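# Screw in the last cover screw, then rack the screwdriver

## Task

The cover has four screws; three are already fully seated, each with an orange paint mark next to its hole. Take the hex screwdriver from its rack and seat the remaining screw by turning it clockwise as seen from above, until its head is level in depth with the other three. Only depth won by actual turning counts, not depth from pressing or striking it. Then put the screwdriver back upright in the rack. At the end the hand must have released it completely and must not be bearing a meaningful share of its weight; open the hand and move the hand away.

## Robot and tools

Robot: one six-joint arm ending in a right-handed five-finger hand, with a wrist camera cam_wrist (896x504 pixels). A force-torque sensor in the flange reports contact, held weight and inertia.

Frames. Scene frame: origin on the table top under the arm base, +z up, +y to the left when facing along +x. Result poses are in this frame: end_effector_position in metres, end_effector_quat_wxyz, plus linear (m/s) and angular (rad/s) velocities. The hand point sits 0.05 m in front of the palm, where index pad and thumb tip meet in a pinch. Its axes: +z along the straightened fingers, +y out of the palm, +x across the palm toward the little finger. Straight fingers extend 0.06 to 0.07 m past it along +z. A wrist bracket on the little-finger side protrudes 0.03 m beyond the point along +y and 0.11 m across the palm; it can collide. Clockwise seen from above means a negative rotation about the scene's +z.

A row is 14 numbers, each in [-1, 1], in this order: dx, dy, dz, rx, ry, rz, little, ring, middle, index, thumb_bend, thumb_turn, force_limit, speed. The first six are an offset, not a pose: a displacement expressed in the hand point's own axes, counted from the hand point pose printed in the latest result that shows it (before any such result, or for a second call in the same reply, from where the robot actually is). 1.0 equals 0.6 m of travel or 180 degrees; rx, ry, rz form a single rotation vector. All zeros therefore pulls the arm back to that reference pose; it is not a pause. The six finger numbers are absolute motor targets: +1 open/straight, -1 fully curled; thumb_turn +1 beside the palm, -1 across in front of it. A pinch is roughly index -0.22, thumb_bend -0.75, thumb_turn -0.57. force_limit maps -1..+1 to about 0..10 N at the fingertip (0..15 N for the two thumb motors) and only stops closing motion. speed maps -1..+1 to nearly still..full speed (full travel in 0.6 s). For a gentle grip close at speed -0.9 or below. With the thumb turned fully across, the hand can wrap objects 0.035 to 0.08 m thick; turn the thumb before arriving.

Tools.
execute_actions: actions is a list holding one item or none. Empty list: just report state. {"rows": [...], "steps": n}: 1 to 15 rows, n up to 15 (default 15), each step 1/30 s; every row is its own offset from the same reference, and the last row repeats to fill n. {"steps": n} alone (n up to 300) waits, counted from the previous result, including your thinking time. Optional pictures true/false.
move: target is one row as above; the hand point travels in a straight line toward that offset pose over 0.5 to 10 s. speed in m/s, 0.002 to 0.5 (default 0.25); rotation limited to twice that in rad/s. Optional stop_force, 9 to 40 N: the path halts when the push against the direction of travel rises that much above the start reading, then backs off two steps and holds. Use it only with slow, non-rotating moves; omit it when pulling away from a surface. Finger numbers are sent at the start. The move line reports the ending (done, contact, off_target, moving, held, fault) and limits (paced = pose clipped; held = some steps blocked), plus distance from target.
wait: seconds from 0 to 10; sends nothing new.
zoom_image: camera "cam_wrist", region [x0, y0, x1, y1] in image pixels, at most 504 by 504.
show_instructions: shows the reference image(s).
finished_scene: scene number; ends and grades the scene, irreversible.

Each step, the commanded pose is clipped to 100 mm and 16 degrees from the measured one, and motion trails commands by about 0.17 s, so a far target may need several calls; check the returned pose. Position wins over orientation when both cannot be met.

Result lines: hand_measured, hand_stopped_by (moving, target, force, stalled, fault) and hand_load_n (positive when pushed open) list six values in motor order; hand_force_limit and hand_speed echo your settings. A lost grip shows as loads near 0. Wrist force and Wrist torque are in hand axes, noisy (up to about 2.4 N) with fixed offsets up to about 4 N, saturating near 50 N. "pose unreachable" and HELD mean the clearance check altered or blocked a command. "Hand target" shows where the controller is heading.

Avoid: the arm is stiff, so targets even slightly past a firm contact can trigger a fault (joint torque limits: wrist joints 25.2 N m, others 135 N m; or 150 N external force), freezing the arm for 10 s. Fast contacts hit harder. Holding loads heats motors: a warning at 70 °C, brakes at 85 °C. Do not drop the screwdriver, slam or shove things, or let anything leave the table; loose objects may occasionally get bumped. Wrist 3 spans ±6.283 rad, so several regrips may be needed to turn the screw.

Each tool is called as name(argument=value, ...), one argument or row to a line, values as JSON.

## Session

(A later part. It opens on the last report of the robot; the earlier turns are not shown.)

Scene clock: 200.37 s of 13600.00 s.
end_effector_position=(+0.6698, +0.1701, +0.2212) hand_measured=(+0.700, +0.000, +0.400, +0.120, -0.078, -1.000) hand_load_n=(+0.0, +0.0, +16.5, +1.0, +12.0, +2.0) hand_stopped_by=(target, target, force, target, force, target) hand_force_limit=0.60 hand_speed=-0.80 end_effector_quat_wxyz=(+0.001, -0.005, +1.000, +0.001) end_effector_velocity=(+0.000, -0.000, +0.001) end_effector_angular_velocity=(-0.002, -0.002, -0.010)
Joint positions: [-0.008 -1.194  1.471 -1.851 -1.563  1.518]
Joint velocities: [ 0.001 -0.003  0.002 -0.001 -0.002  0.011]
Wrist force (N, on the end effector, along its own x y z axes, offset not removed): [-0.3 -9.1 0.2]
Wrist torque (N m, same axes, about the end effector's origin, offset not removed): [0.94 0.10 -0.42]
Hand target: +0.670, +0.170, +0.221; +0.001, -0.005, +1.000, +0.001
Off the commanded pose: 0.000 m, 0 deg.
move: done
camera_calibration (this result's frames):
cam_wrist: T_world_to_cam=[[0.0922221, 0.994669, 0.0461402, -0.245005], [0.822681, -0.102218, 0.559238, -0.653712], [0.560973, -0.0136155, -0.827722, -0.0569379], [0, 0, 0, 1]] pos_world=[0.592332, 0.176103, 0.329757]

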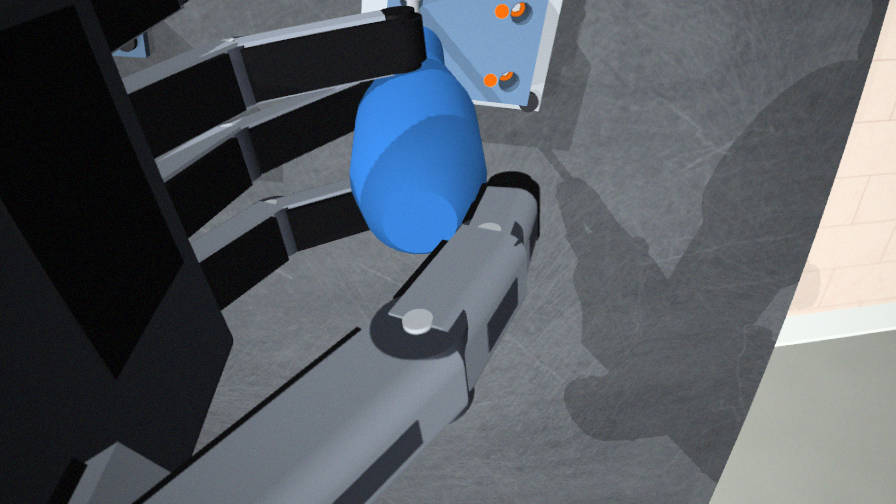

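move(
  target=[0.0134,-0.0324,0,0,0,0.25,0.7,0.0,0.2,0.12,-0.4,-1,0.6,-0.8],
  speed=0.5,
)

move(
  target=[0.0134,-0.0324,0,0,0,0.25,0.7,0.0,0.2,0.12,-0.4,-1,0.6,-0.8],
  speed=0.5,
)

move(
  target=[0.0134,-0.0324,0,0,0,0.25,0.7,0.0,0.2,0.12,-0.4,-1,0.6,-0.8],
  speed=0.5,
)

move(
  target=[0.0134,-0.0324,0.0002,0,0,0.25,0.7,0.0,0.2,0.12,-0.4,-1,0.6,-0.8],
  speed=0.5,
)

move(
  target=[0.0134,-0.0324,0.0002,0,0,0.25,0.7,0.0,0.2,0.12,-0.4,-1,0.6,-0.8],
  speed=0.5,
)

Scene clock: 202.90 s of 13600.00 s.
end_effector_position=(+0.6620, +0.1506, +0.2211) hand_measured=(+0.700, +0.000, +0.402, +0.120, -0.078, -1.000) hand_load_n=(+0.0, +0.0, +16.5, +0.5, +12.5, -2.0) hand_stopped_by=(target, target, force, target, force, target) hand_force_limit=0.60 hand_speed=-0.80 end_effector_quat_wxyz=(+0.000, +0.377, +0.926, +0.002) end_effector_velocity=(+0.000, -0.000, -0.001) end_effector_angular_velocity=(-0.002, +0.001, -0.012)
Joint positions: [ 0.022 -1.281  1.59  -1.883 -1.563  2.333]
Joint velocities: [ 0.002  0.001  0.    -0.    -0.002  0.013]
Wrist force (N, on the end effector, along its own x y z axes, offset not removed): [-3.1 -7.9 -0.9]
Wrist torque (N m, same axes, about the end effector's origin, offset not removed): [0.78 -0.05 -0.69]
Hand target: +0.662, +0.151, +0.221; +0.000, +0.378, +0.926, +0.002
Off the commanded pose: 0.000 m, 0 deg.
move: done
camera_calibration (this result's frames):
cam_wrist: T_world_to_cam=[[0.76793, 0.638869, 0.0461482, -0.618565], [0.511075, -0.654561, 0.557092, -0.359315], [0.386116, -0.404223, -0.829167, 0.122048], [0, 0, 0, 1]] pos_world=[0.611527, 0.209323, 0.329916]

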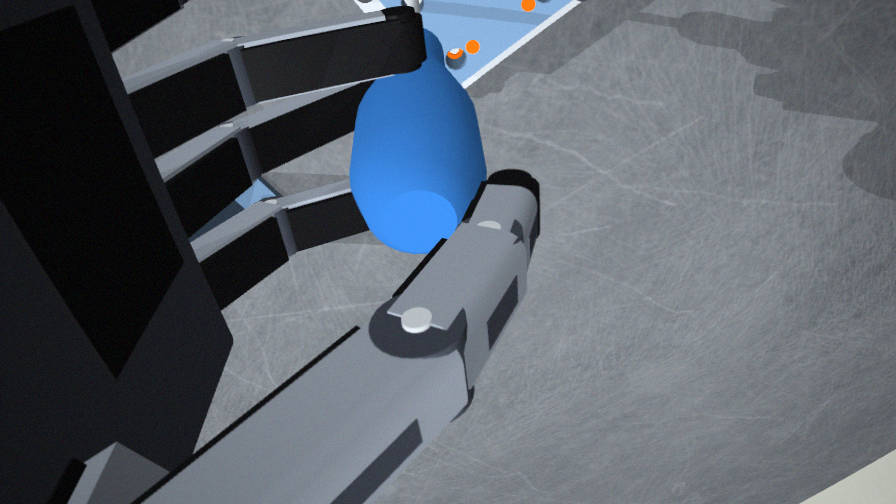

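Scene clock: 204.33 s of 13600.00 s.
end_effector_position=(+0.6426, +0.1423, +0.2210) hand_measured=(+0.700, +0.000, +0.402, +0.120, -0.078, -1.000) hand_load_n=(+0.0, +0.0, +15.0, +0.5, +11.0, -2.0) hand_stopped_by=(target, target, force, target, force, target) hand_force_limit=0.60 hand_speed=-0.80 end_effector_quat_wxyz=(-0.001, +0.702, +0.712, +0.002) end_effector_velocity=(+0.000, +0.000, +0.001) end_effector_angular_velocity=(-0.000, -0.002, -0.011)
Joint positions: [ 0.096 -1.292  1.604 -1.887 -1.564  3.19 ]
Joint velocities: [ 0.001 -0.    -0.002  0.    -0.     0.012]
Wrist force (N, on the end effector, along its own x y z axes, offset not removed): [-3.0 -7.2 0.6]
Wrist torque (N m, same axes, about the end effector's origin, offset not removed): [0.66 0.07 -0.64]
Hand target: +0.643, +0.142, +0.221; -0.001, +0.703, +0.711, +0.002
Off the commanded pose: 0.000 m, 0 deg.
move: done
camera_calibration (this result's frames):
cam_wrist: T_world_to_cam=[[0.994936, -0.0902379, 0.0442688, -0.640097], [-0.0995883, -0.825466, 0.555597, 0.0622698], [-0.0135936, -0.557192, -0.830272, 0.404992], [0, 0, 0, 1]] pos_world=[0.648563, 0.219299, 0.329993]

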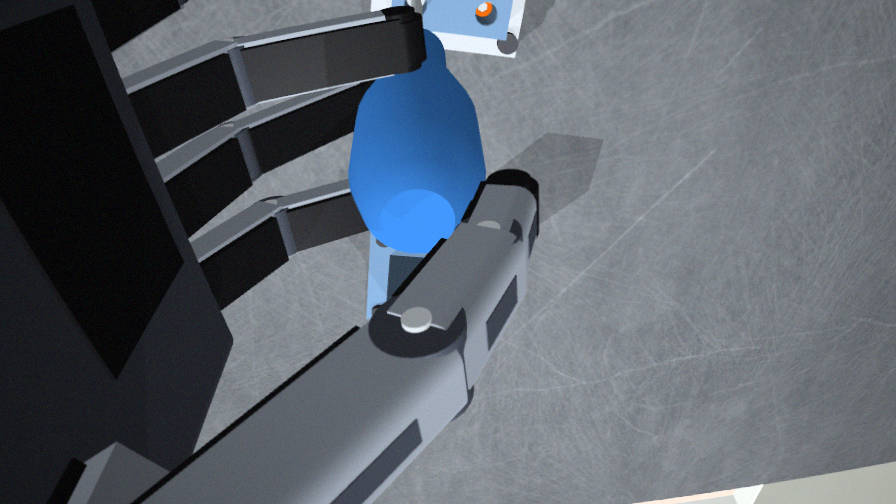

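Scene clock: 205.77 s of 13600.00 s.
end_effector_position=(+0.6230, +0.1501, +0.2210) hand_measured=(+0.700, +0.000, +0.402, +0.120, -0.078, -1.000) hand_load_n=(+0.0, +0.0, +12.5, +0.5, +9.5, -1.5) hand_stopped_by=(target, target, force, target, force, target) hand_force_limit=0.60 hand_speed=-0.80 end_effector_quat_wxyz=(-0.001, +0.921, +0.389, +0.001) end_effector_velocity=(-0.000, -0.000, +0.000) end_effector_angular_velocity=(-0.002, +0.001, -0.012)
Joint positions: [ 0.161 -1.22   1.506 -1.862 -1.564  4.04 ]
Joint velocities: [ 0.001  0.002 -0.003  0.003 -0.002  0.013]
Wrist force (N, on the end effector, along its own x y z axes, offset not removed): [-2.5 -7.9 1.2]
Wrist torque (N m, same axes, about the end effector's origin, offset not removed): [0.40 -0.10 -0.66]
Hand target: +0.623, +0.150, +0.221; -0.001, +0.921, +0.389, +0.001
Off the commanded pose: 0.000 m, 0 deg.
move: done
camera_calibration (this result's frames):
cam_wrist: T_world_to_cam=[[0.640631, -0.766722, 0.0415843, -0.297017], [-0.652589, -0.51513, 0.555669, 0.36472], [-0.404623, -0.383116, -0.830363, 0.626555], [0, 0, 0, 1]] pos_world=[0.681809, 0.200192, 0.329956]

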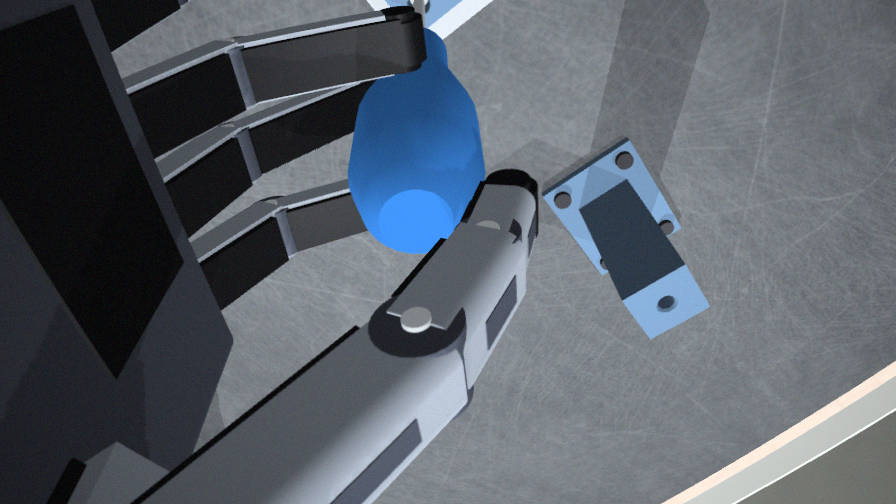

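Scene clock: 207.20 s of 13600.00 s.
end_effector_position=(+0.6147, +0.1695, +0.2209) hand_measured=(+0.700, +0.000, +0.402, +0.120, -0.078, -1.000) hand_load_n=(+0.0, +0.0, +11.5, +0.5, +8.5, -1.5) hand_stopped_by=(target, target, force, target, force, target) hand_force_limit=0.60 hand_speed=-0.80 end_effector_quat_wxyz=(-0.002, +1.000, +0.008, +0.001) end_effector_velocity=(-0.000, +0.000, -0.001) end_effector_angular_velocity=(-0.000, +0.002, -0.011)
Joint positions: [ 0.177 -1.112  1.35  -1.814 -1.564  4.84 ]
Joint velocities: [-0.     0.003 -0.003  0.002  0.     0.011]
Wrist force (N, on the end effector, along its own x y z axes, offset not removed): [-2.7 -5.2 0.2]
Wrist torque (N m, same axes, about the end effector's origin, offset not removed): [0.71 -0.02 -0.58]
Hand target: +0.615, +0.169, +0.221; -0.002, +1.000, +0.007, +0.001
Off the commanded pose: 0.000 m, 0 deg.
move: done
camera_calibration (this result's frames):
cam_wrist: T_world_to_cam=[[-0.0880475, -0.995328, 0.039614, 0.210248], [-0.824811, 0.0951458, 0.557345, 0.371353], [-0.558511, 0.0163988, -0.829335, 0.657145], [0, 0, 0, 1]] pos_world=[0.69183, 0.163156, 0.329693]

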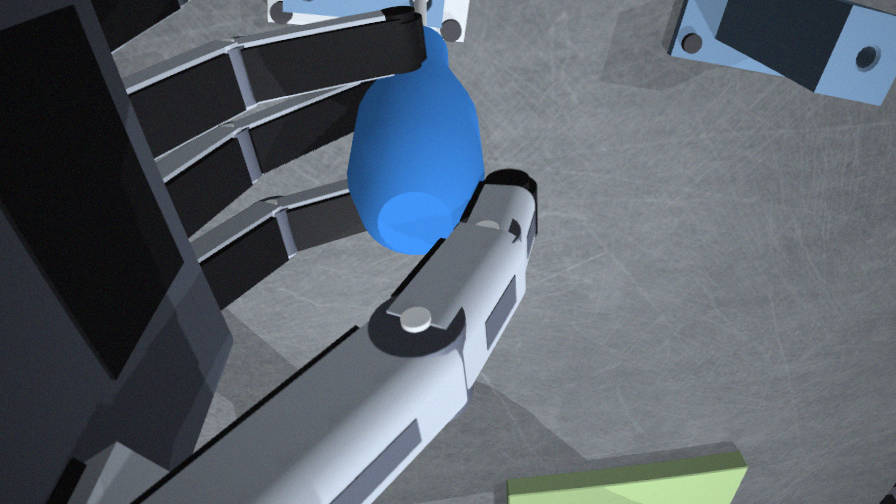

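Scene clock: 208.63 s of 13600.00 s.
end_effector_position=(+0.6224, +0.1891, +0.2208) hand_measured=(+0.700, +0.000, +0.402, +0.120, -0.078, -1.000) hand_load_n=(+0.0, +0.5, +12.0, +0.5, +8.5, -2.0) hand_stopped_by=(target, target, force, target, force, target) hand_force_limit=0.60 hand_speed=-0.80 end_effector_quat_wxyz=(-0.002, +0.927, -0.375, +0.000) end_effector_velocity=(-0.000, +0.000, +0.000) end_effector_angular_velocity=(-0.002, +0.001, -0.010)
Joint positions: [ 0.141 -1.03   1.225 -1.77  -1.563  5.589]
Joint velocities: [-0.     0.    -0.001  0.001 -0.002  0.01 ]
Wrist force (N, on the end effector, along its own x y z axes, offset not removed): [-4.5 -3.2 2.2]
Wrist torque (N m, same axes, about the end effector's origin, offset not removed): [0.85 0.25 -0.62]
Hand target: +0.622, +0.189, +0.221; -0.002, +0.927, -0.376, +0.000
Off the commanded pose: 0.000 m, 0 deg.
move: done
camera_calibration (this result's frames):
cam_wrist: T_world_to_cam=[[-0.765355, -0.642388, 0.0396178, 0.585249], [-0.515549, 0.648758, 0.559752, 0.0782384], [-0.38528, 0.407984, -0.827713, 0.478889], [0, 0, 0, 1]] pos_world=[0.672766, 0.12982, 0.329402]

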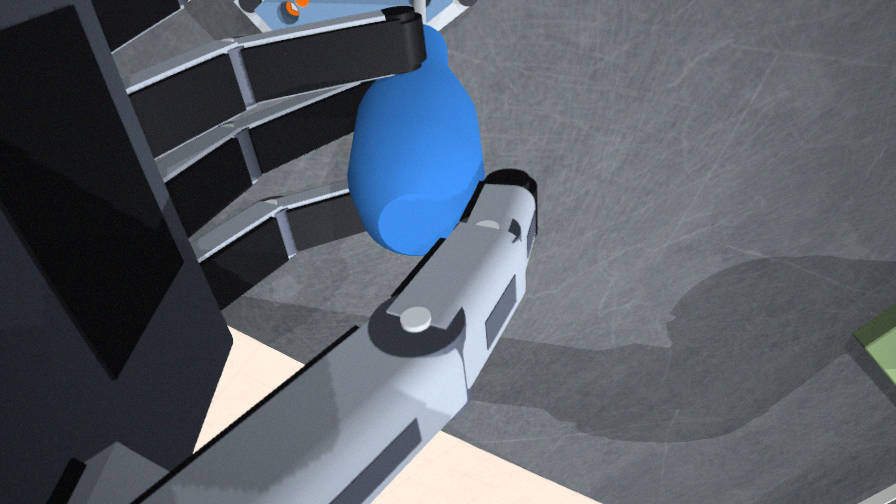

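Home. Regrip and lift.

move(
  target=[0,0,0,0,0,0,0.7,0.3,0.62,0.35,0.25,-1,0.6,-0.5],
)

move(
  target=[0,0,0.01,0,0,0,0.7,0.3,0.62,0.35,0.25,-1,0.6,-0.5],
  speed=0.02,
)

move(
  target=[0,0,0,0,0,0,0.7,0.0,0.45,0.12,0.0,-1,0.2,-0.7],
)

move(
  target=[0,0,0,0,0,0,0.7,-0.1,0.2,0.0,-0.4,-1,0.6,-0.8],
)

move(
  target=[0,0,-0.16,0,0,0,0.7,-0.1,0.2,0.0,-0.4,-1,0.6,-0.8],
  speed=0.05,
)

move(
  target=[0,0,0,0,0,-0.625,0.7,-0.1,0.2,0.0,-0.4,-1,0.6,-0.8],
  speed=0.4,
)

move(
  target=[0,0,0,0,0,-0.62,0.7,-0.1,0.2,0.0,-0.4,-1,0.6,-0.8],
  speed=0.4,
)

Scene clock: 210.53 s of 13600.00 s.
end_effector_position=(+0.6225, +0.1890, +0.2209) hand_measured=(+0.700, +0.300, +0.620, +0.350, +0.250, -1.000) hand_load_n=(+0.0, +0.0, +0.0, +0.0, +0.0, +0.0) hand_stopped_by=(target, target, target, target, target, target) hand_force_limit=0.60 hand_speed=-0.50 end_effector_quat_wxyz=(-0.002, +0.927, -0.375, +0.000) end_effector_velocity=(-0.000, +0.000, +0.000) end_effector_angular_velocity=(+0.001, -0.001, -0.002)
Joint positions: [ 0.141 -1.03   1.224 -1.77  -1.563  5.589]
Joint velocities: [ 0.    -0.    -0.    -0.     0.001  0.002]
Wrist force (N, on the end effector, along its own x y z axes, offset not removed): [-1.6 -0.5 -0.7]
Wrist torque (N m, same axes, about the end effector's origin, offset not removed): [0.13 0.24 -0.27]
Hand target: +0.622, +0.189, +0.221; -0.002, +0.927, -0.375, +0.000
Off the commanded pose: 0.000 m, 0 deg.
move: done
camera_calibration (this result's frames):
cam_wrist: T_world_to_cam=[[-0.765403, -0.642335, 0.0395442, 0.585296], [-0.515553, 0.648789, 0.559712, 0.0782736], [-0.385178, 0.408018, -0.827743, 0.478888], [0, 0, 0, 1]] pos_world=[0.672799, 0.129778, 0.32944]

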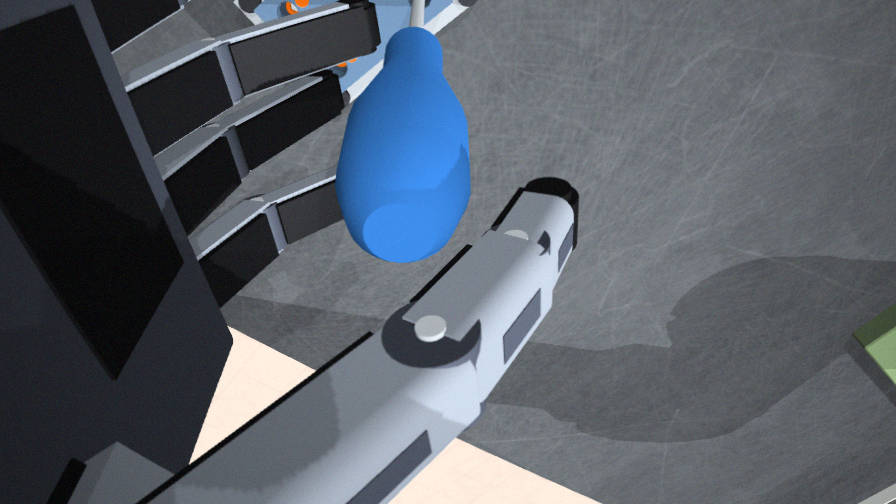

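Scene clock: 211.23 s of 13600.00 s.
end_effector_position=(+0.6225, +0.1890, +0.2151) hand_measured=(+0.700, +0.300, +0.620, +0.350, +0.250, -1.000) hand_load_n=(+0.0, +0.0, +0.0, +0.0, +0.0, +0.0) hand_stopped_by=(target, target, target, target, target, target) hand_force_limit=0.60 hand_speed=-0.50 end_effector_quat_wxyz=(-0.002, +0.927, -0.375, +0.000) end_effector_velocity=(-0.000, -0.000, -0.002) end_effector_angular_velocity=(-0.000, -0.000, +0.001)
Joint positions: [ 0.141 -1.027  1.235 -1.784 -1.563  5.589]
Joint velocities: [ 0.     0.     0.004 -0.005 -0.    -0.001]
Wrist force (N, on the end effector, along its own x y z axes, offset not removed): [-2.3 0.2 0.2]
Wrist torque (N m, same axes, about the end effector's origin, offset not removed): [0.24 0.31 -0.27]
Hand target: +0.622, +0.189, +0.215; -0.002, +0.927, -0.375, +0.000
Off the commanded pose: 0.000 m, 0 deg.
move: done
camera_calibration (this result's frames):
cam_wrist: T_world_to_cam=[[-0.765365, -0.642379, 0.0395573, 0.585522], [-0.515582, 0.64876, 0.559719, 0.0815212], [-0.385215, 0.407995, -0.827737, 0.474135], [0, 0, 0, 1]] pos_world=[0.672813, 0.129795, 0.323669]

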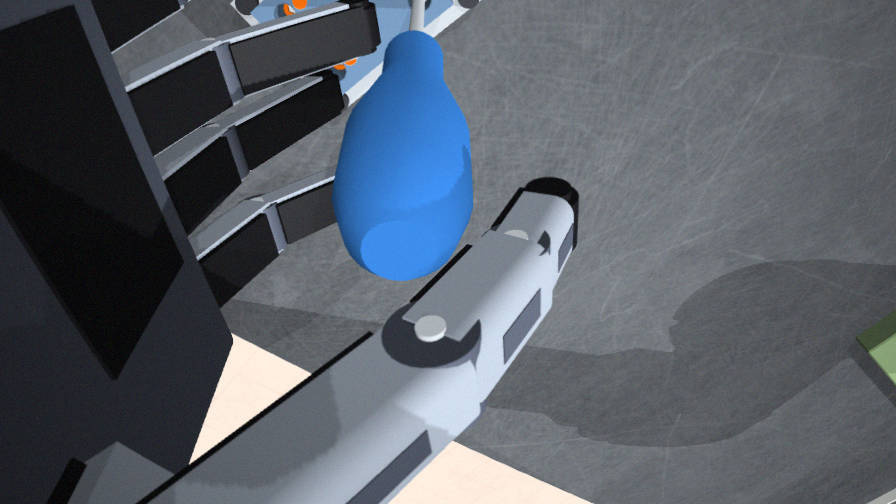

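Scene clock: 212.30 s of 13600.00 s.
end_effector_position=(+0.6225, +0.1890, +0.2151) hand_measured=(+0.700, +0.000, +0.450, +0.120, +0.000, -1.000) hand_load_n=(+0.0, +0.0, +0.0, +0.0, +0.0, +0.0) hand_stopped_by=(target, target, target, target, target, target) hand_force_limit=0.20 hand_speed=-0.70 end_effector_quat_wxyz=(-0.002, +0.927, -0.375, +0.000) end_effector_velocity=(+0.000, -0.000, +0.000) end_effector_angular_velocity=(-0.000, -0.001, -0.001)
Joint positions: [ 0.141 -1.027  1.235 -1.784 -1.563  5.589]
Joint velocities: [-0.     0.    -0.    -0.    -0.     0.001]
Wrist force (N, on the end effector, along its own x y z axes, offset not removed): [0.4 -0.8 -0.3]
Wrist torque (N m, same axes, about the end effector's origin, offset not removed): [0.02 -0.08 -0.12]
Hand target: +0.622, +0.189, +0.215; -0.002, +0.927, -0.375, +0.000
Off the commanded pose: 0.000 m, 0 deg.
move: done
camera_calibration (this result's frames):
cam_wrist: T_world_to_cam=[[-0.765361, -0.64238, 0.0396182, 0.585491], [-0.515543, 0.648763, 0.559752, 0.081496], [-0.385276, 0.407988, -0.827713, 0.474137], [0, 0, 0, 1]] pos_world=[0.672801, 0.129795, 0.323635]

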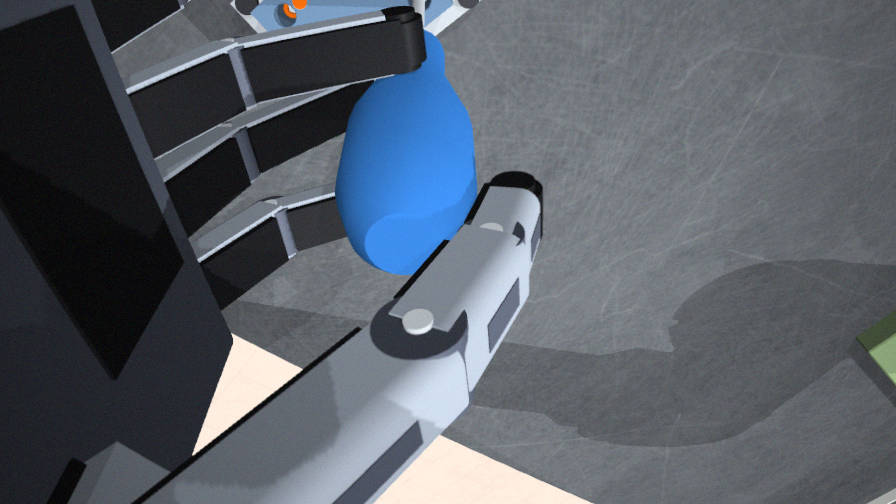

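Scene clock: 212.90 s of 13600.00 s.
end_effector_position=(+0.6225, +0.1890, +0.2151) hand_measured=(+0.700, -0.098, +0.402, +0.024, -0.044, -1.000) hand_load_n=(+0.0, +4.0, +9.0, +8.5, +11.0, +0.0) hand_stopped_by=(target, target, force, force, force, target) hand_force_limit=0.60 hand_speed=-0.80 end_effector_quat_wxyz=(-0.002, +0.927, -0.375, +0.000) end_effector_velocity=(+0.000, +0.000, -0.000) end_effector_angular_velocity=(+0.000, -0.000, -0.001)
Joint positions: [ 0.141 -1.027  1.235 -1.784 -1.563  5.589]
Joint velocities: [-0.    -0.     0.    -0.     0.     0.001]
Wrist force (N, on the end effector, along its own x y z axes, offset not removed): [-2.3 -5.4 1.6]
Wrist torque (N m, same axes, about the end effector's origin, offset not removed): [0.54 0.24 -0.40]
Hand target: +0.622, +0.189, +0.215; -0.002, +0.927, -0.375, +0.000
Off the commanded pose: 0.000 m, 0 deg.
move: done
camera_calibration (this result's frames):
cam_wrist: T_world_to_cam=[[-0.765355, -0.64239, 0.0395725, 0.585514], [-0.515557, 0.648727, 0.559781, 0.0814887], [-0.38527, 0.408029, -0.827695, 0.474119], [0, 0, 0, 1]] pos_world=[0.672802, 0.12981, 0.32364]

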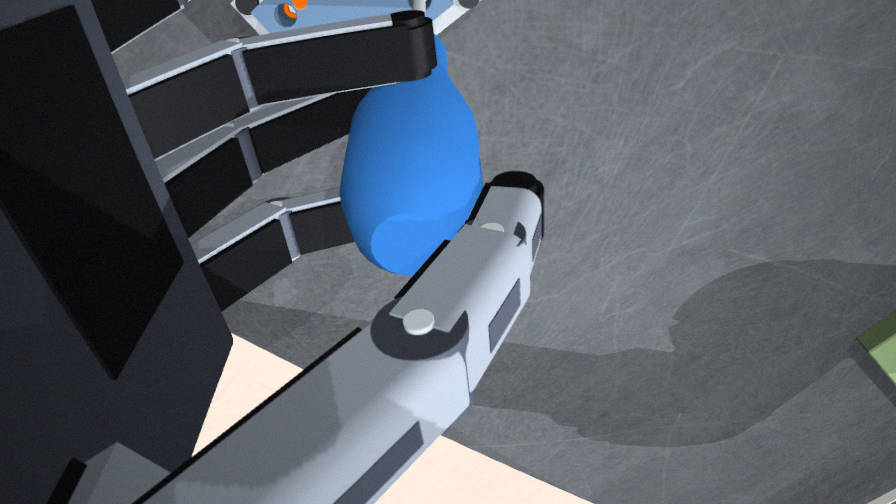

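Scene clock: 215.20 s of 13600.00 s.
end_effector_position=(+0.6223, +0.1887, +0.3109) hand_measured=(+0.700, -0.100, +0.400, +0.024, -0.050, -1.000) hand_load_n=(+0.0, -1.0, +0.0, +3.5, +0.0, +0.0) hand_stopped_by=(target, target, force, force, force, target) hand_force_limit=0.60 hand_speed=-0.80 end_effector_quat_wxyz=(-0.002, +0.927, -0.375, +0.000) end_effector_velocity=(-0.000, -0.000, +0.003) end_effector_angular_velocity=(-0.001, +0.000, -0.001)
Joint positions: [ 0.14  -1.051  1.027 -1.551 -1.563  5.588]
Joint velocities: [-0.     0.    -0.007  0.008 -0.001  0.001]
Wrist force (N, on the end effector, along its own x y z axes, offset not removed): [-2.1 -0.3 2.4]
Wrist torque (N m, same axes, about the end effector's origin, offset not removed): [-0.03 0.18 -0.33]
Hand target: +0.622, +0.189, +0.311; -0.002, +0.927, -0.375, +0.000
Off the commanded pose: 0.000 m, 0 deg.
move: done
camera_calibration (this result's frames):
cam_wrist: T_world_to_cam=[[-0.765359, -0.642392, 0.039473, 0.581441], [-0.515609, 0.648703, 0.559761, 0.0280341], [-0.385192, 0.408065, -0.827714, 0.553433], [0, 0, 0, 1]] pos_world=[0.672644, 0.129491, 0.419441]

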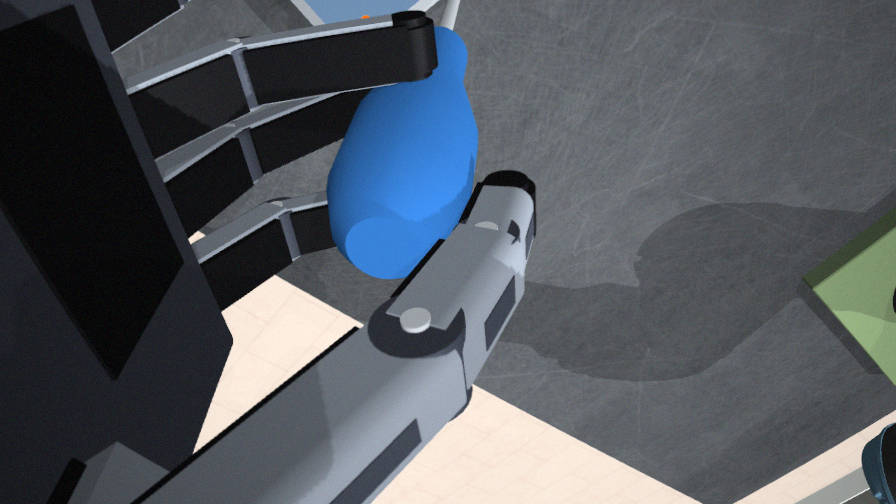

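Scene clock: 218.27 s of 13600.00 s.
end_effector_position=(+0.6223, +0.1887, +0.3109) hand_measured=(+0.700, -0.100, +0.400, +0.024, -0.050, -1.000) hand_load_n=(+0.0, -1.0, +0.0, +3.5, +0.0, +0.0) hand_stopped_by=(target, target, force, force, force, target) hand_force_limit=0.60 hand_speed=-0.80 end_effector_quat_wxyz=(-0.001, +0.827, +0.562, +0.002) end_effector_velocity=(-0.000, -0.000, +0.000) end_effector_angular_velocity=(+0.002, -0.000, +0.010)
Joint positions: [ 0.207 -1.291  1.368 -1.653 -1.564  3.693]
Joint velocities: [-0.001 -0.002  0.003 -0.001  0.002 -0.011]
Wrist force (N, on the end effector, along its own x y z axes, offset not removed): [-2.7 -1.3 2.2]
Wrist torque (N m, same axes, about the end effector's origin, offset not removed): [-0.11 0.25 -0.34]
Hand target: +0.622, +0.189, +0.311; -0.001, +0.827, +0.562, +0.002
Off the commanded pose: 0.000 m, 0 deg.
move: done
camera_calibration (this result's frames):
cam_wrist: T_world_to_cam=[[0.885705, -0.462249, 0.0430371, -0.481154], [-0.405875, -0.726002, 0.555146, 0.220572], [-0.225371, -0.509163, -0.830639, 0.628038], [0, 0, 0, 1]] pos_world=[0.657227, 0.257496, 0.419931]

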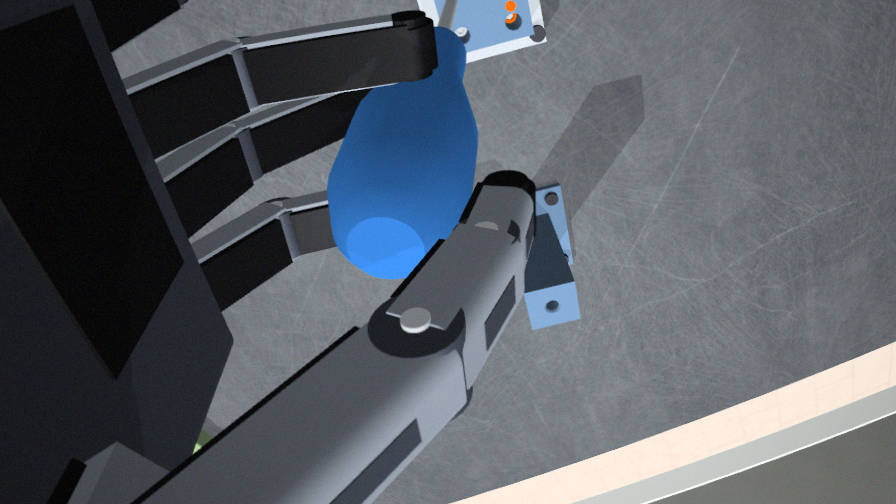

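Scene clock: 221.30 s of 13600.00 s.
end_effector_position=(+0.6224, +0.1886, +0.3110) hand_measured=(+0.700, -0.100, +0.400, +0.024, -0.050, -1.000) hand_load_n=(+0.0, -1.0, +0.0, +3.5, +0.0, +0.0) hand_stopped_by=(target, target, force, force, force, target) hand_force_limit=0.60 hand_speed=-0.80 end_effector_quat_wxyz=(+0.001, +0.001, +1.000, +0.002) end_effector_velocity=(-0.000, -0.000, +0.001) end_effector_angular_velocity=(-0.000, -0.001, +0.010)
Joint positions: [ 0.02  -1.339  1.43  -1.667 -1.563  1.559]
Joint velocities: [-0.001  0.    -0.002  0.001 -0.    -0.011]
Wrist force (N, on the end effector, along its own x y z axes, offset not removed): [-2.3 -1.8 3.2]
Wrist torque (N m, same axes, about the end effector's origin, offset not removed): [-0.31 0.29 -0.37]
Hand target: +0.622, +0.189, +0.311; +0.001, +0.000, +1.000, +0.002
Off the commanded pose: 0.000 m, 0 deg.
move: done
camera_calibration (this result's frames):
cam_wrist: T_world_to_cam=[[0.104445, 0.993433, 0.0467069, -0.270756], [0.821185, -0.112638, 0.559435, -0.660207], [0.561022, -0.0200753, -0.827557, 0.0454015], [0, 0, 0, 1]] pos_world=[0.54496, 0.195525, 0.419561]

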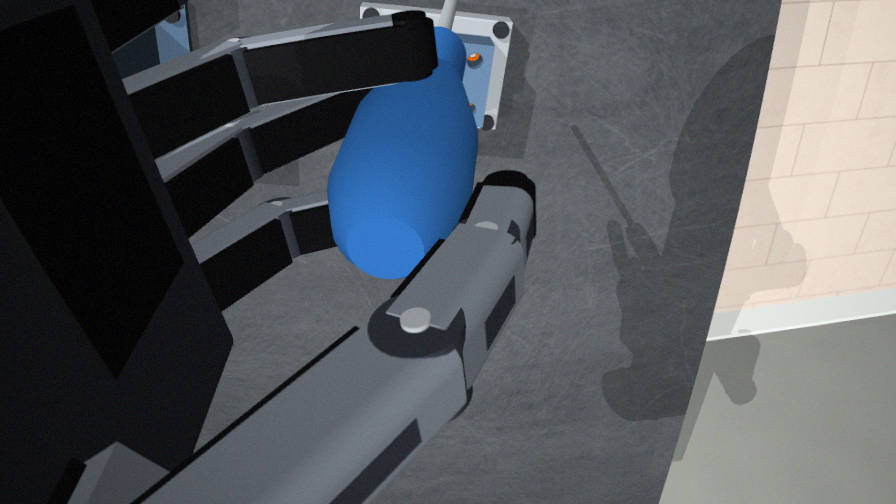

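move(
  target=[-0.0435,-0.361,-0.01,0.036,0,0,0.7,-0.1,0.2,0.0,-0.4,-1,0.6,-0.8],
  speed=0.1,
)

Scene clock: 224.67 s of 13600.00 s.
end_effector_position=(+0.6482, -0.0279, +0.3163) hand_measured=(+0.700, -0.100, +0.400, +0.024, -0.050, -1.000) hand_load_n=(+0.0, -1.0, +0.0, +3.5, +0.0, +0.0) hand_stopped_by=(target, target, force, force, force, target) hand_force_limit=0.60 hand_speed=-0.80 end_effector_quat_wxyz=(+0.001, +0.001, +0.999, -0.055) end_effector_velocity=(+0.000, -0.002, +0.000) end_effector_angular_velocity=(-0.001, -0.000, -0.001)
Joint positions: [-0.285 -1.301  1.366 -1.673 -1.669  1.252]
Joint velocities: [-0.003  0.001 -0.002 -0.    -0.001 -0.001]
Wrist force (N, on the end effector, along its own x y z axes, offset not removed): [-0.6 -1.3 0.9]
Wrist torque (N m, same axes, about the end effector's origin, offset not removed): [-0.12 -0.07 -0.29]
Hand target: +0.648, -0.028, +0.316; +0.001, +0.001, +0.998, -0.055
Off the commanded pose: 0.000 m, 0 deg.
move: done
camera_calibration (this result's frames):
cam_wrist: T_world_to_cam=[[0.10466, 0.992345, -0.0655559, -0.0232508], [0.821182, -0.0490485, 0.568555, -0.709935], [0.560987, -0.113339, -0.820029, 0.0259929], [0, 0, 0, 1]] pos_world=[0.570837, -0.00880241, 0.423428]

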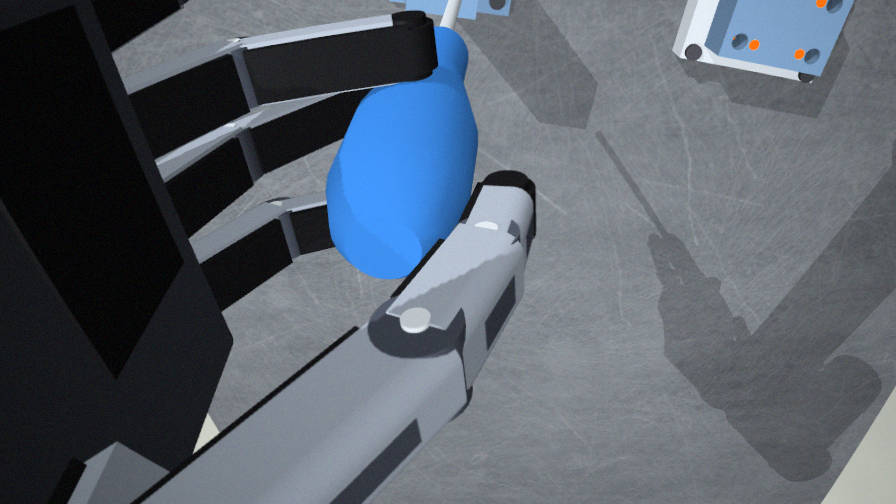

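move(
  target=[0,0.0035,0.03,0,0,0,0.7,-0.1,0.2,0.0,-0.4,-1,0.6,-0.8],
  speed=0.03,
)

zoom_image(
  camera="cam_wrist",
  region=[380,0,680,170],
)

Scene clock: 226.47 s of 13600.00 s.
end_effector_position=(+0.6483, -0.0278, +0.2984) hand_measured=(+0.700, -0.100, +0.400, +0.024, -0.050, -1.000) hand_load_n=(+0.0, -1.0, +0.0, +3.5, +0.0, +0.0) hand_stopped_by=(target, target, force, force, force, target) hand_force_limit=0.60 hand_speed=-0.80 end_effector_quat_wxyz=(+0.001, +0.001, +0.998, -0.055) end_effector_velocity=(+0.000, -0.000, -0.002) end_effector_angular_velocity=(-0.000, -0.000, -0.001)
Joint positions: [-0.285 -1.297  1.407 -1.717 -1.669  1.252]
Joint velocities: [ 0.     0.001  0.005 -0.005 -0.     0.001]
Wrist force (N, on the end effector, along its own x y z axes, offset not removed): [-1.1 0.5 0.9]
Wrist torque (N m, same axes, about the end effector's origin, offset not removed): [0.21 0.13 -0.18]
Hand target: +0.648, -0.028, +0.298; +0.001, +0.001, +0.999, -0.055
Off the commanded pose: 0.000 m, 0 deg.
move: done
camera_calibration (this result's frames):
cam_wrist: T_world_to_cam=[[0.104662, 0.992341, -0.0656187, -0.0245088], [0.821208, -0.0490188, 0.568519, -0.699761], [0.560948, -0.113389, -0.820049, 0.011323], [0, 0, 0, 1]] pos_world=[0.570863, -0.00869653, 0.405505]

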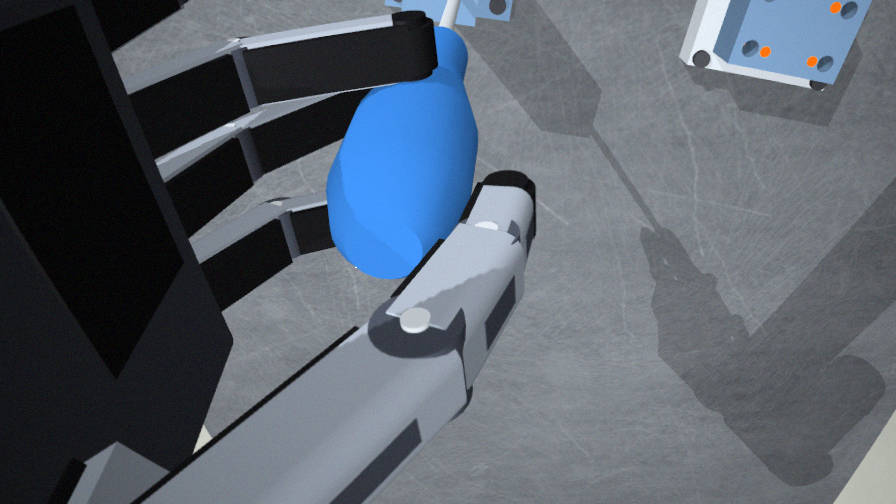

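Region (380, 0, 680, 170) of cam_wrist's 896x504 image, scaled by 1.680, with more detail than that image has; it fills the top 286 rows of this view, and the rest is white.

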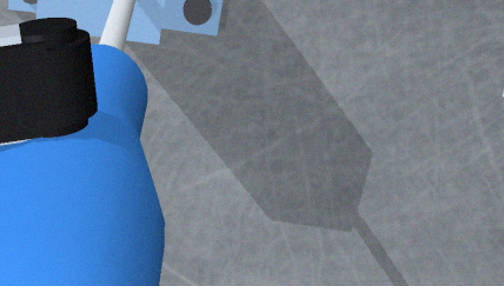

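move(
  target=[0,-0.011,0.008,0,0,0,0.7,-0.1,0.2,0.0,-0.4,-1,0.6,-0.8],
  speed=0.02,
)

zoom_image(
  camera="cam_wrist",
  region=[380,0,680,170],
)

Scene clock: 227.97 s of 13600.00 s.
end_effector_position=(+0.6483, -0.0347, +0.2944) hand_measured=(+0.700, -0.100, +0.400, +0.024, -0.050, -1.000) hand_load_n=(+0.0, -1.0, +0.0, +3.5, +0.0, +0.0) hand_stopped_by=(target, target, force, force, force, target) hand_force_limit=0.60 hand_speed=-0.80 end_effector_quat_wxyz=(+0.001, +0.001, +0.998, -0.055) end_effector_velocity=(+0.000, -0.002, -0.001) end_effector_angular_velocity=(-0.000, +0.001, -0.001)
Joint positions: [-0.295 -1.294  1.413 -1.728 -1.669  1.241]
Joint velocities: [-0.003  0.001  0.002 -0.003 -0.    -0.002]
Wrist force (N, on the end effector, along its own x y z axes, offset not removed): [-1.5 -1.8 0.6]
Wrist torque (N m, same axes, about the end effector's origin, offset not removed): [-0.13 0.18 -0.23]
Hand target: +0.648, -0.035, +0.294; +0.001, +0.001, +0.998, -0.055
Off the commanded pose: 0.000 m, 0 deg.
move: done
camera_calibration (this result's frames):
cam_wrist: T_world_to_cam=[[0.104668, 0.99234, -0.0656191, -0.017928], [0.821213, -0.0490252, 0.568512, -0.697857], [0.56094, -0.113392, -0.820054, 0.00731458], [0, 0, 0, 1]] pos_world=[0.570862, -0.0155925, 0.401562]

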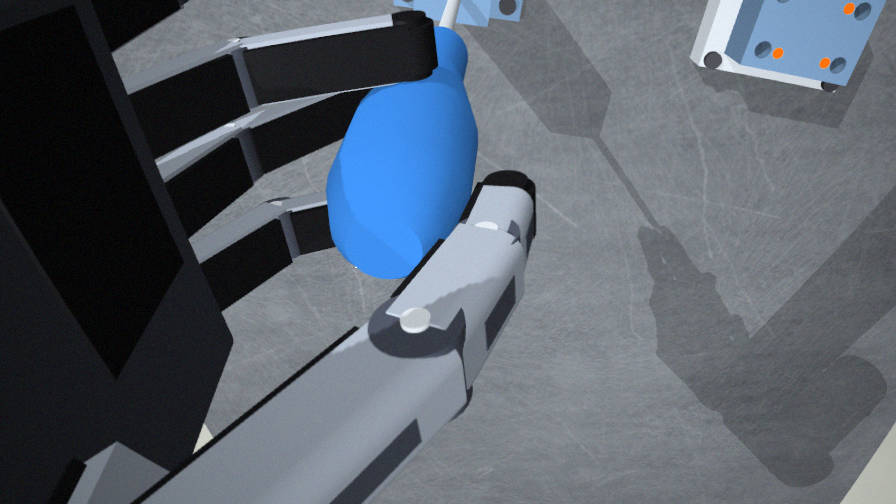

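Region (380, 0, 680, 170) of cam_wrist's 896x504 image, scaled by 1.680, with more detail than that image has; it fills the top 286 rows of this view, and the rest is white.

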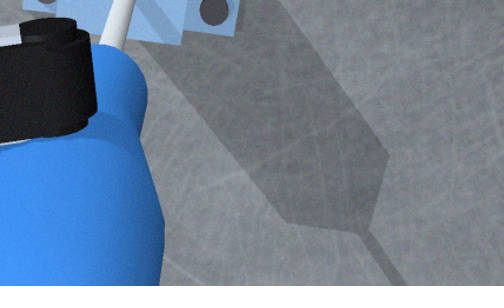

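move(
  target=[0,0.003,0.025,0,0,0,0.7,-0.1,0.2,0.0,-0.4,-1,0.6,-0.8],
  speed=0.01,
)

zoom_image(
  camera="cam_wrist",
  region=[380,0,680,170],
)

Scene clock: 230.07 s of 13600.00 s.
end_effector_position=(+0.6483, -0.0345, +0.2795) hand_measured=(+0.700, -0.100, +0.400, +0.024, -0.050, -1.000) hand_load_n=(+0.0, -2.5, +0.0, +4.5, +0.0, +0.0) hand_stopped_by=(target, target, force, force, force, target) hand_force_limit=0.60 hand_speed=-0.80 end_effector_quat_wxyz=(+0.001, +0.001, +0.998, -0.055) end_effector_velocity=(+0.000, +0.000, -0.003) end_effector_angular_velocity=(+0.001, +0.001, +0.000)
Joint positions: [-0.295 -1.289  1.445 -1.765 -1.669  1.242]
Joint velocities: [ 0.     0.002  0.004 -0.004  0.001  0.   ]
Wrist force (N, on the end effector, along its own x y z axes, offset not removed): [-3.1 -2.1 0.3]
Wrist torque (N m, same axes, about the end effector's origin, offset not removed): [-0.14 0.57 -0.52]
Hand target: +0.648, -0.035, +0.279; +0.001, +0.001, +0.998, -0.055
Off the commanded pose: 0.000 m, 0 deg.
move: done
camera_calibration (this result's frames):
cam_wrist: T_world_to_cam=[[0.104667, 0.99234, -0.0656166, -0.0190522], [0.821224, -0.0490279, 0.568496, -0.689388], [0.560924, -0.113389, -0.820065, -0.0049007], [0, 0, 0, 1]] pos_world=[0.570885, -0.0154487, 0.386645]

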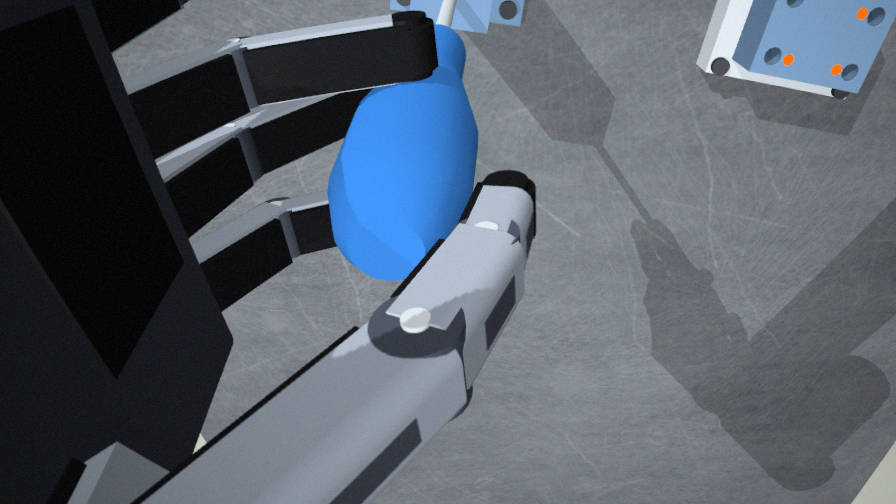

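Region (380, 0, 680, 170) of cam_wrist's 896x504 image, scaled by 1.680, with more detail than that image has; it fills the top 286 rows of this view, and the rest is white.

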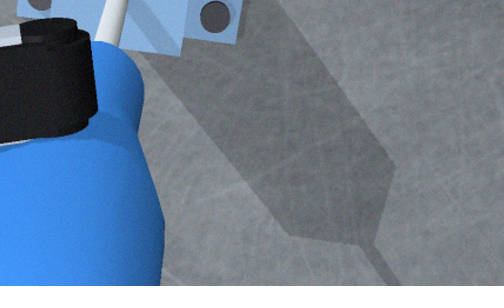

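Shaft deflected as by a chamfer; continue, shifting slightly +x.

move(
  target=[0.003,0.003,0.03,0,0,0,0.7,-0.1,0.2,0.0,-0.4,-1,0.6,-0.8],
  speed=0.01,
)

Scene clock: 232.53 s of 13600.00 s.
end_effector_position=(+0.6465, -0.0347, +0.2616) hand_measured=(+0.700, -0.100, +0.400, +0.024, -0.050, -1.000) hand_load_n=(+0.0, -2.0, +0.0, +4.5, +0.0, +0.0) hand_stopped_by=(target, target, force, force, force, target) hand_force_limit=0.60 hand_speed=-0.80 end_effector_quat_wxyz=(+0.001, +0.001, +0.998, -0.055) end_effector_velocity=(+0.000, +0.000, -0.001) end_effector_angular_velocity=(+0.001, -0.002, -0.000)
Joint positions: [-0.296 -1.286  1.487 -1.81  -1.669  1.241]
Joint velocities: [-0.    -0.001  0.004 -0.006  0.002  0.   ]
Wrist force (N, on the end effector, along its own x y z axes, offset not removed): [-2.4 -1.1 1.0]
Wrist torque (N m, same axes, about the end effector's origin, offset not removed): [-0.07 0.30 -0.36]
Hand target: +0.647, -0.035, +0.261; +0.001, +0.001, +0.998, -0.055
Off the commanded pose: 0.000 m, 0 deg.
move: done
camera_calibration (this result's frames):
cam_wrist: T_world_to_cam=[[0.104666, 0.99234, -0.0656242, -0.0198628], [0.821238, -0.0490258, 0.568476, -0.677779], [0.560904, -0.113393, -0.820078, -0.0186014], [0, 0, 0, 1]] pos_world=[0.56913, -0.0156273, 0.368743]

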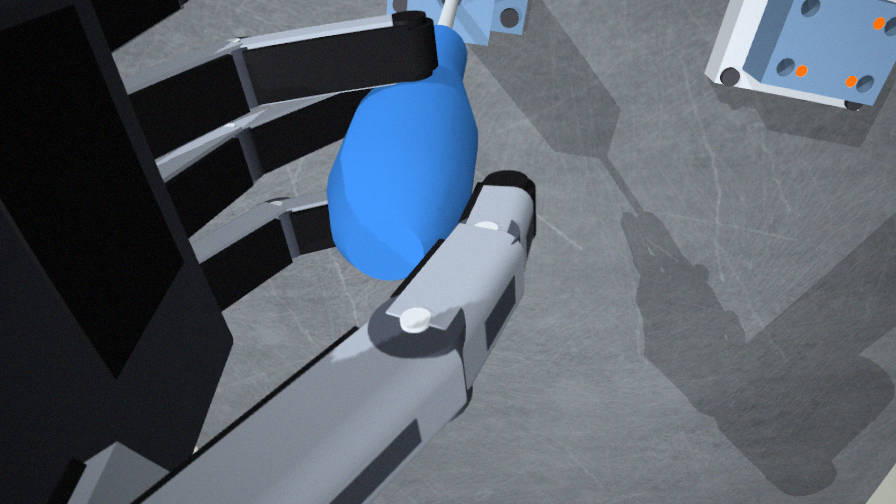

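In.

move(
  target=[0.002,0.016,0.1,0,0,0,0.7,-0.1,0.2,0.0,-0.4,-1,0.6,-0.8],
  speed=0.02,
  stop_force=12,
)

Scene clock: 235.90 s of 13600.00 s.
end_effector_position=(+0.6454, -0.0320, +0.2085) hand_measured=(+0.700, -0.098, +0.402, +0.024, -0.048, -1.000) hand_load_n=(+0.0, +1.5, +7.0, +0.0, +1.5, +1.0) hand_stopped_by=(target, target, force, force, force, target) hand_force_limit=0.60 hand_speed=-0.80 end_effector_quat_wxyz=(+0.001, +0.001, +0.999, -0.055) end_effector_velocity=(+0.001, -0.000, +0.007) end_effector_angular_velocity=(+0.000, -0.001, +0.000)
Joint positions: [-0.292 -1.256  1.587 -1.939 -1.669  1.245]
Joint velocities: [-0.    -0.004 -0.012  0.016  0.    -0.   ]
Wrist force (N, on the end effector, along its own x y z axes, offset not removed): [-0.2 -2.1 6.2]
Wrist torque (N m, same axes, about the end effector's origin, offset not removed): [0.35 0.20 -0.40]
Hand target: +0.646, -0.032, +0.210; +0.001, +0.001, +0.998, -0.055
Off the commanded pose: 0.008 m, 0 deg.
move: contact
camera_calibration (this result's frames):
cam_wrist: T_world_to_cam=[[0.104653, 0.992351, -0.0654706, -0.0259266], [0.821644, -0.0491844, 0.567875, -0.646664], [0.560311, -0.113223, -0.820507, -0.060699], [0, 0, 0, 1]] pos_world=[0.568051, -0.0129501, 0.315722]

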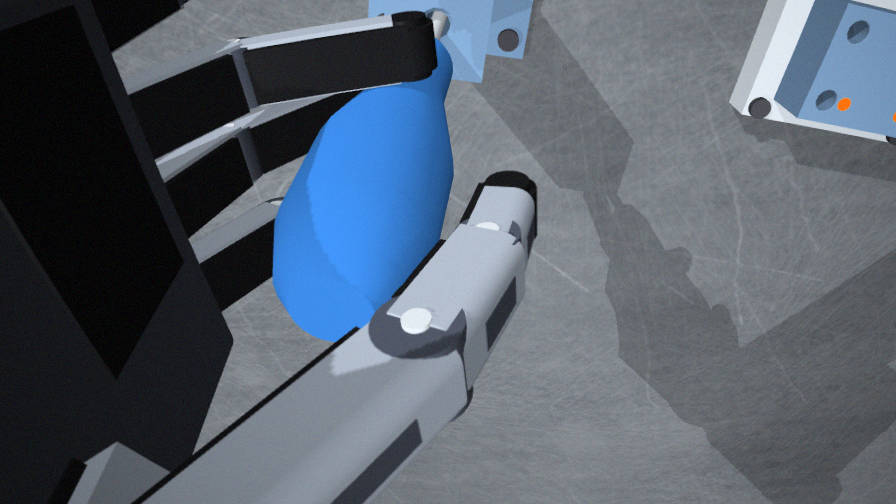

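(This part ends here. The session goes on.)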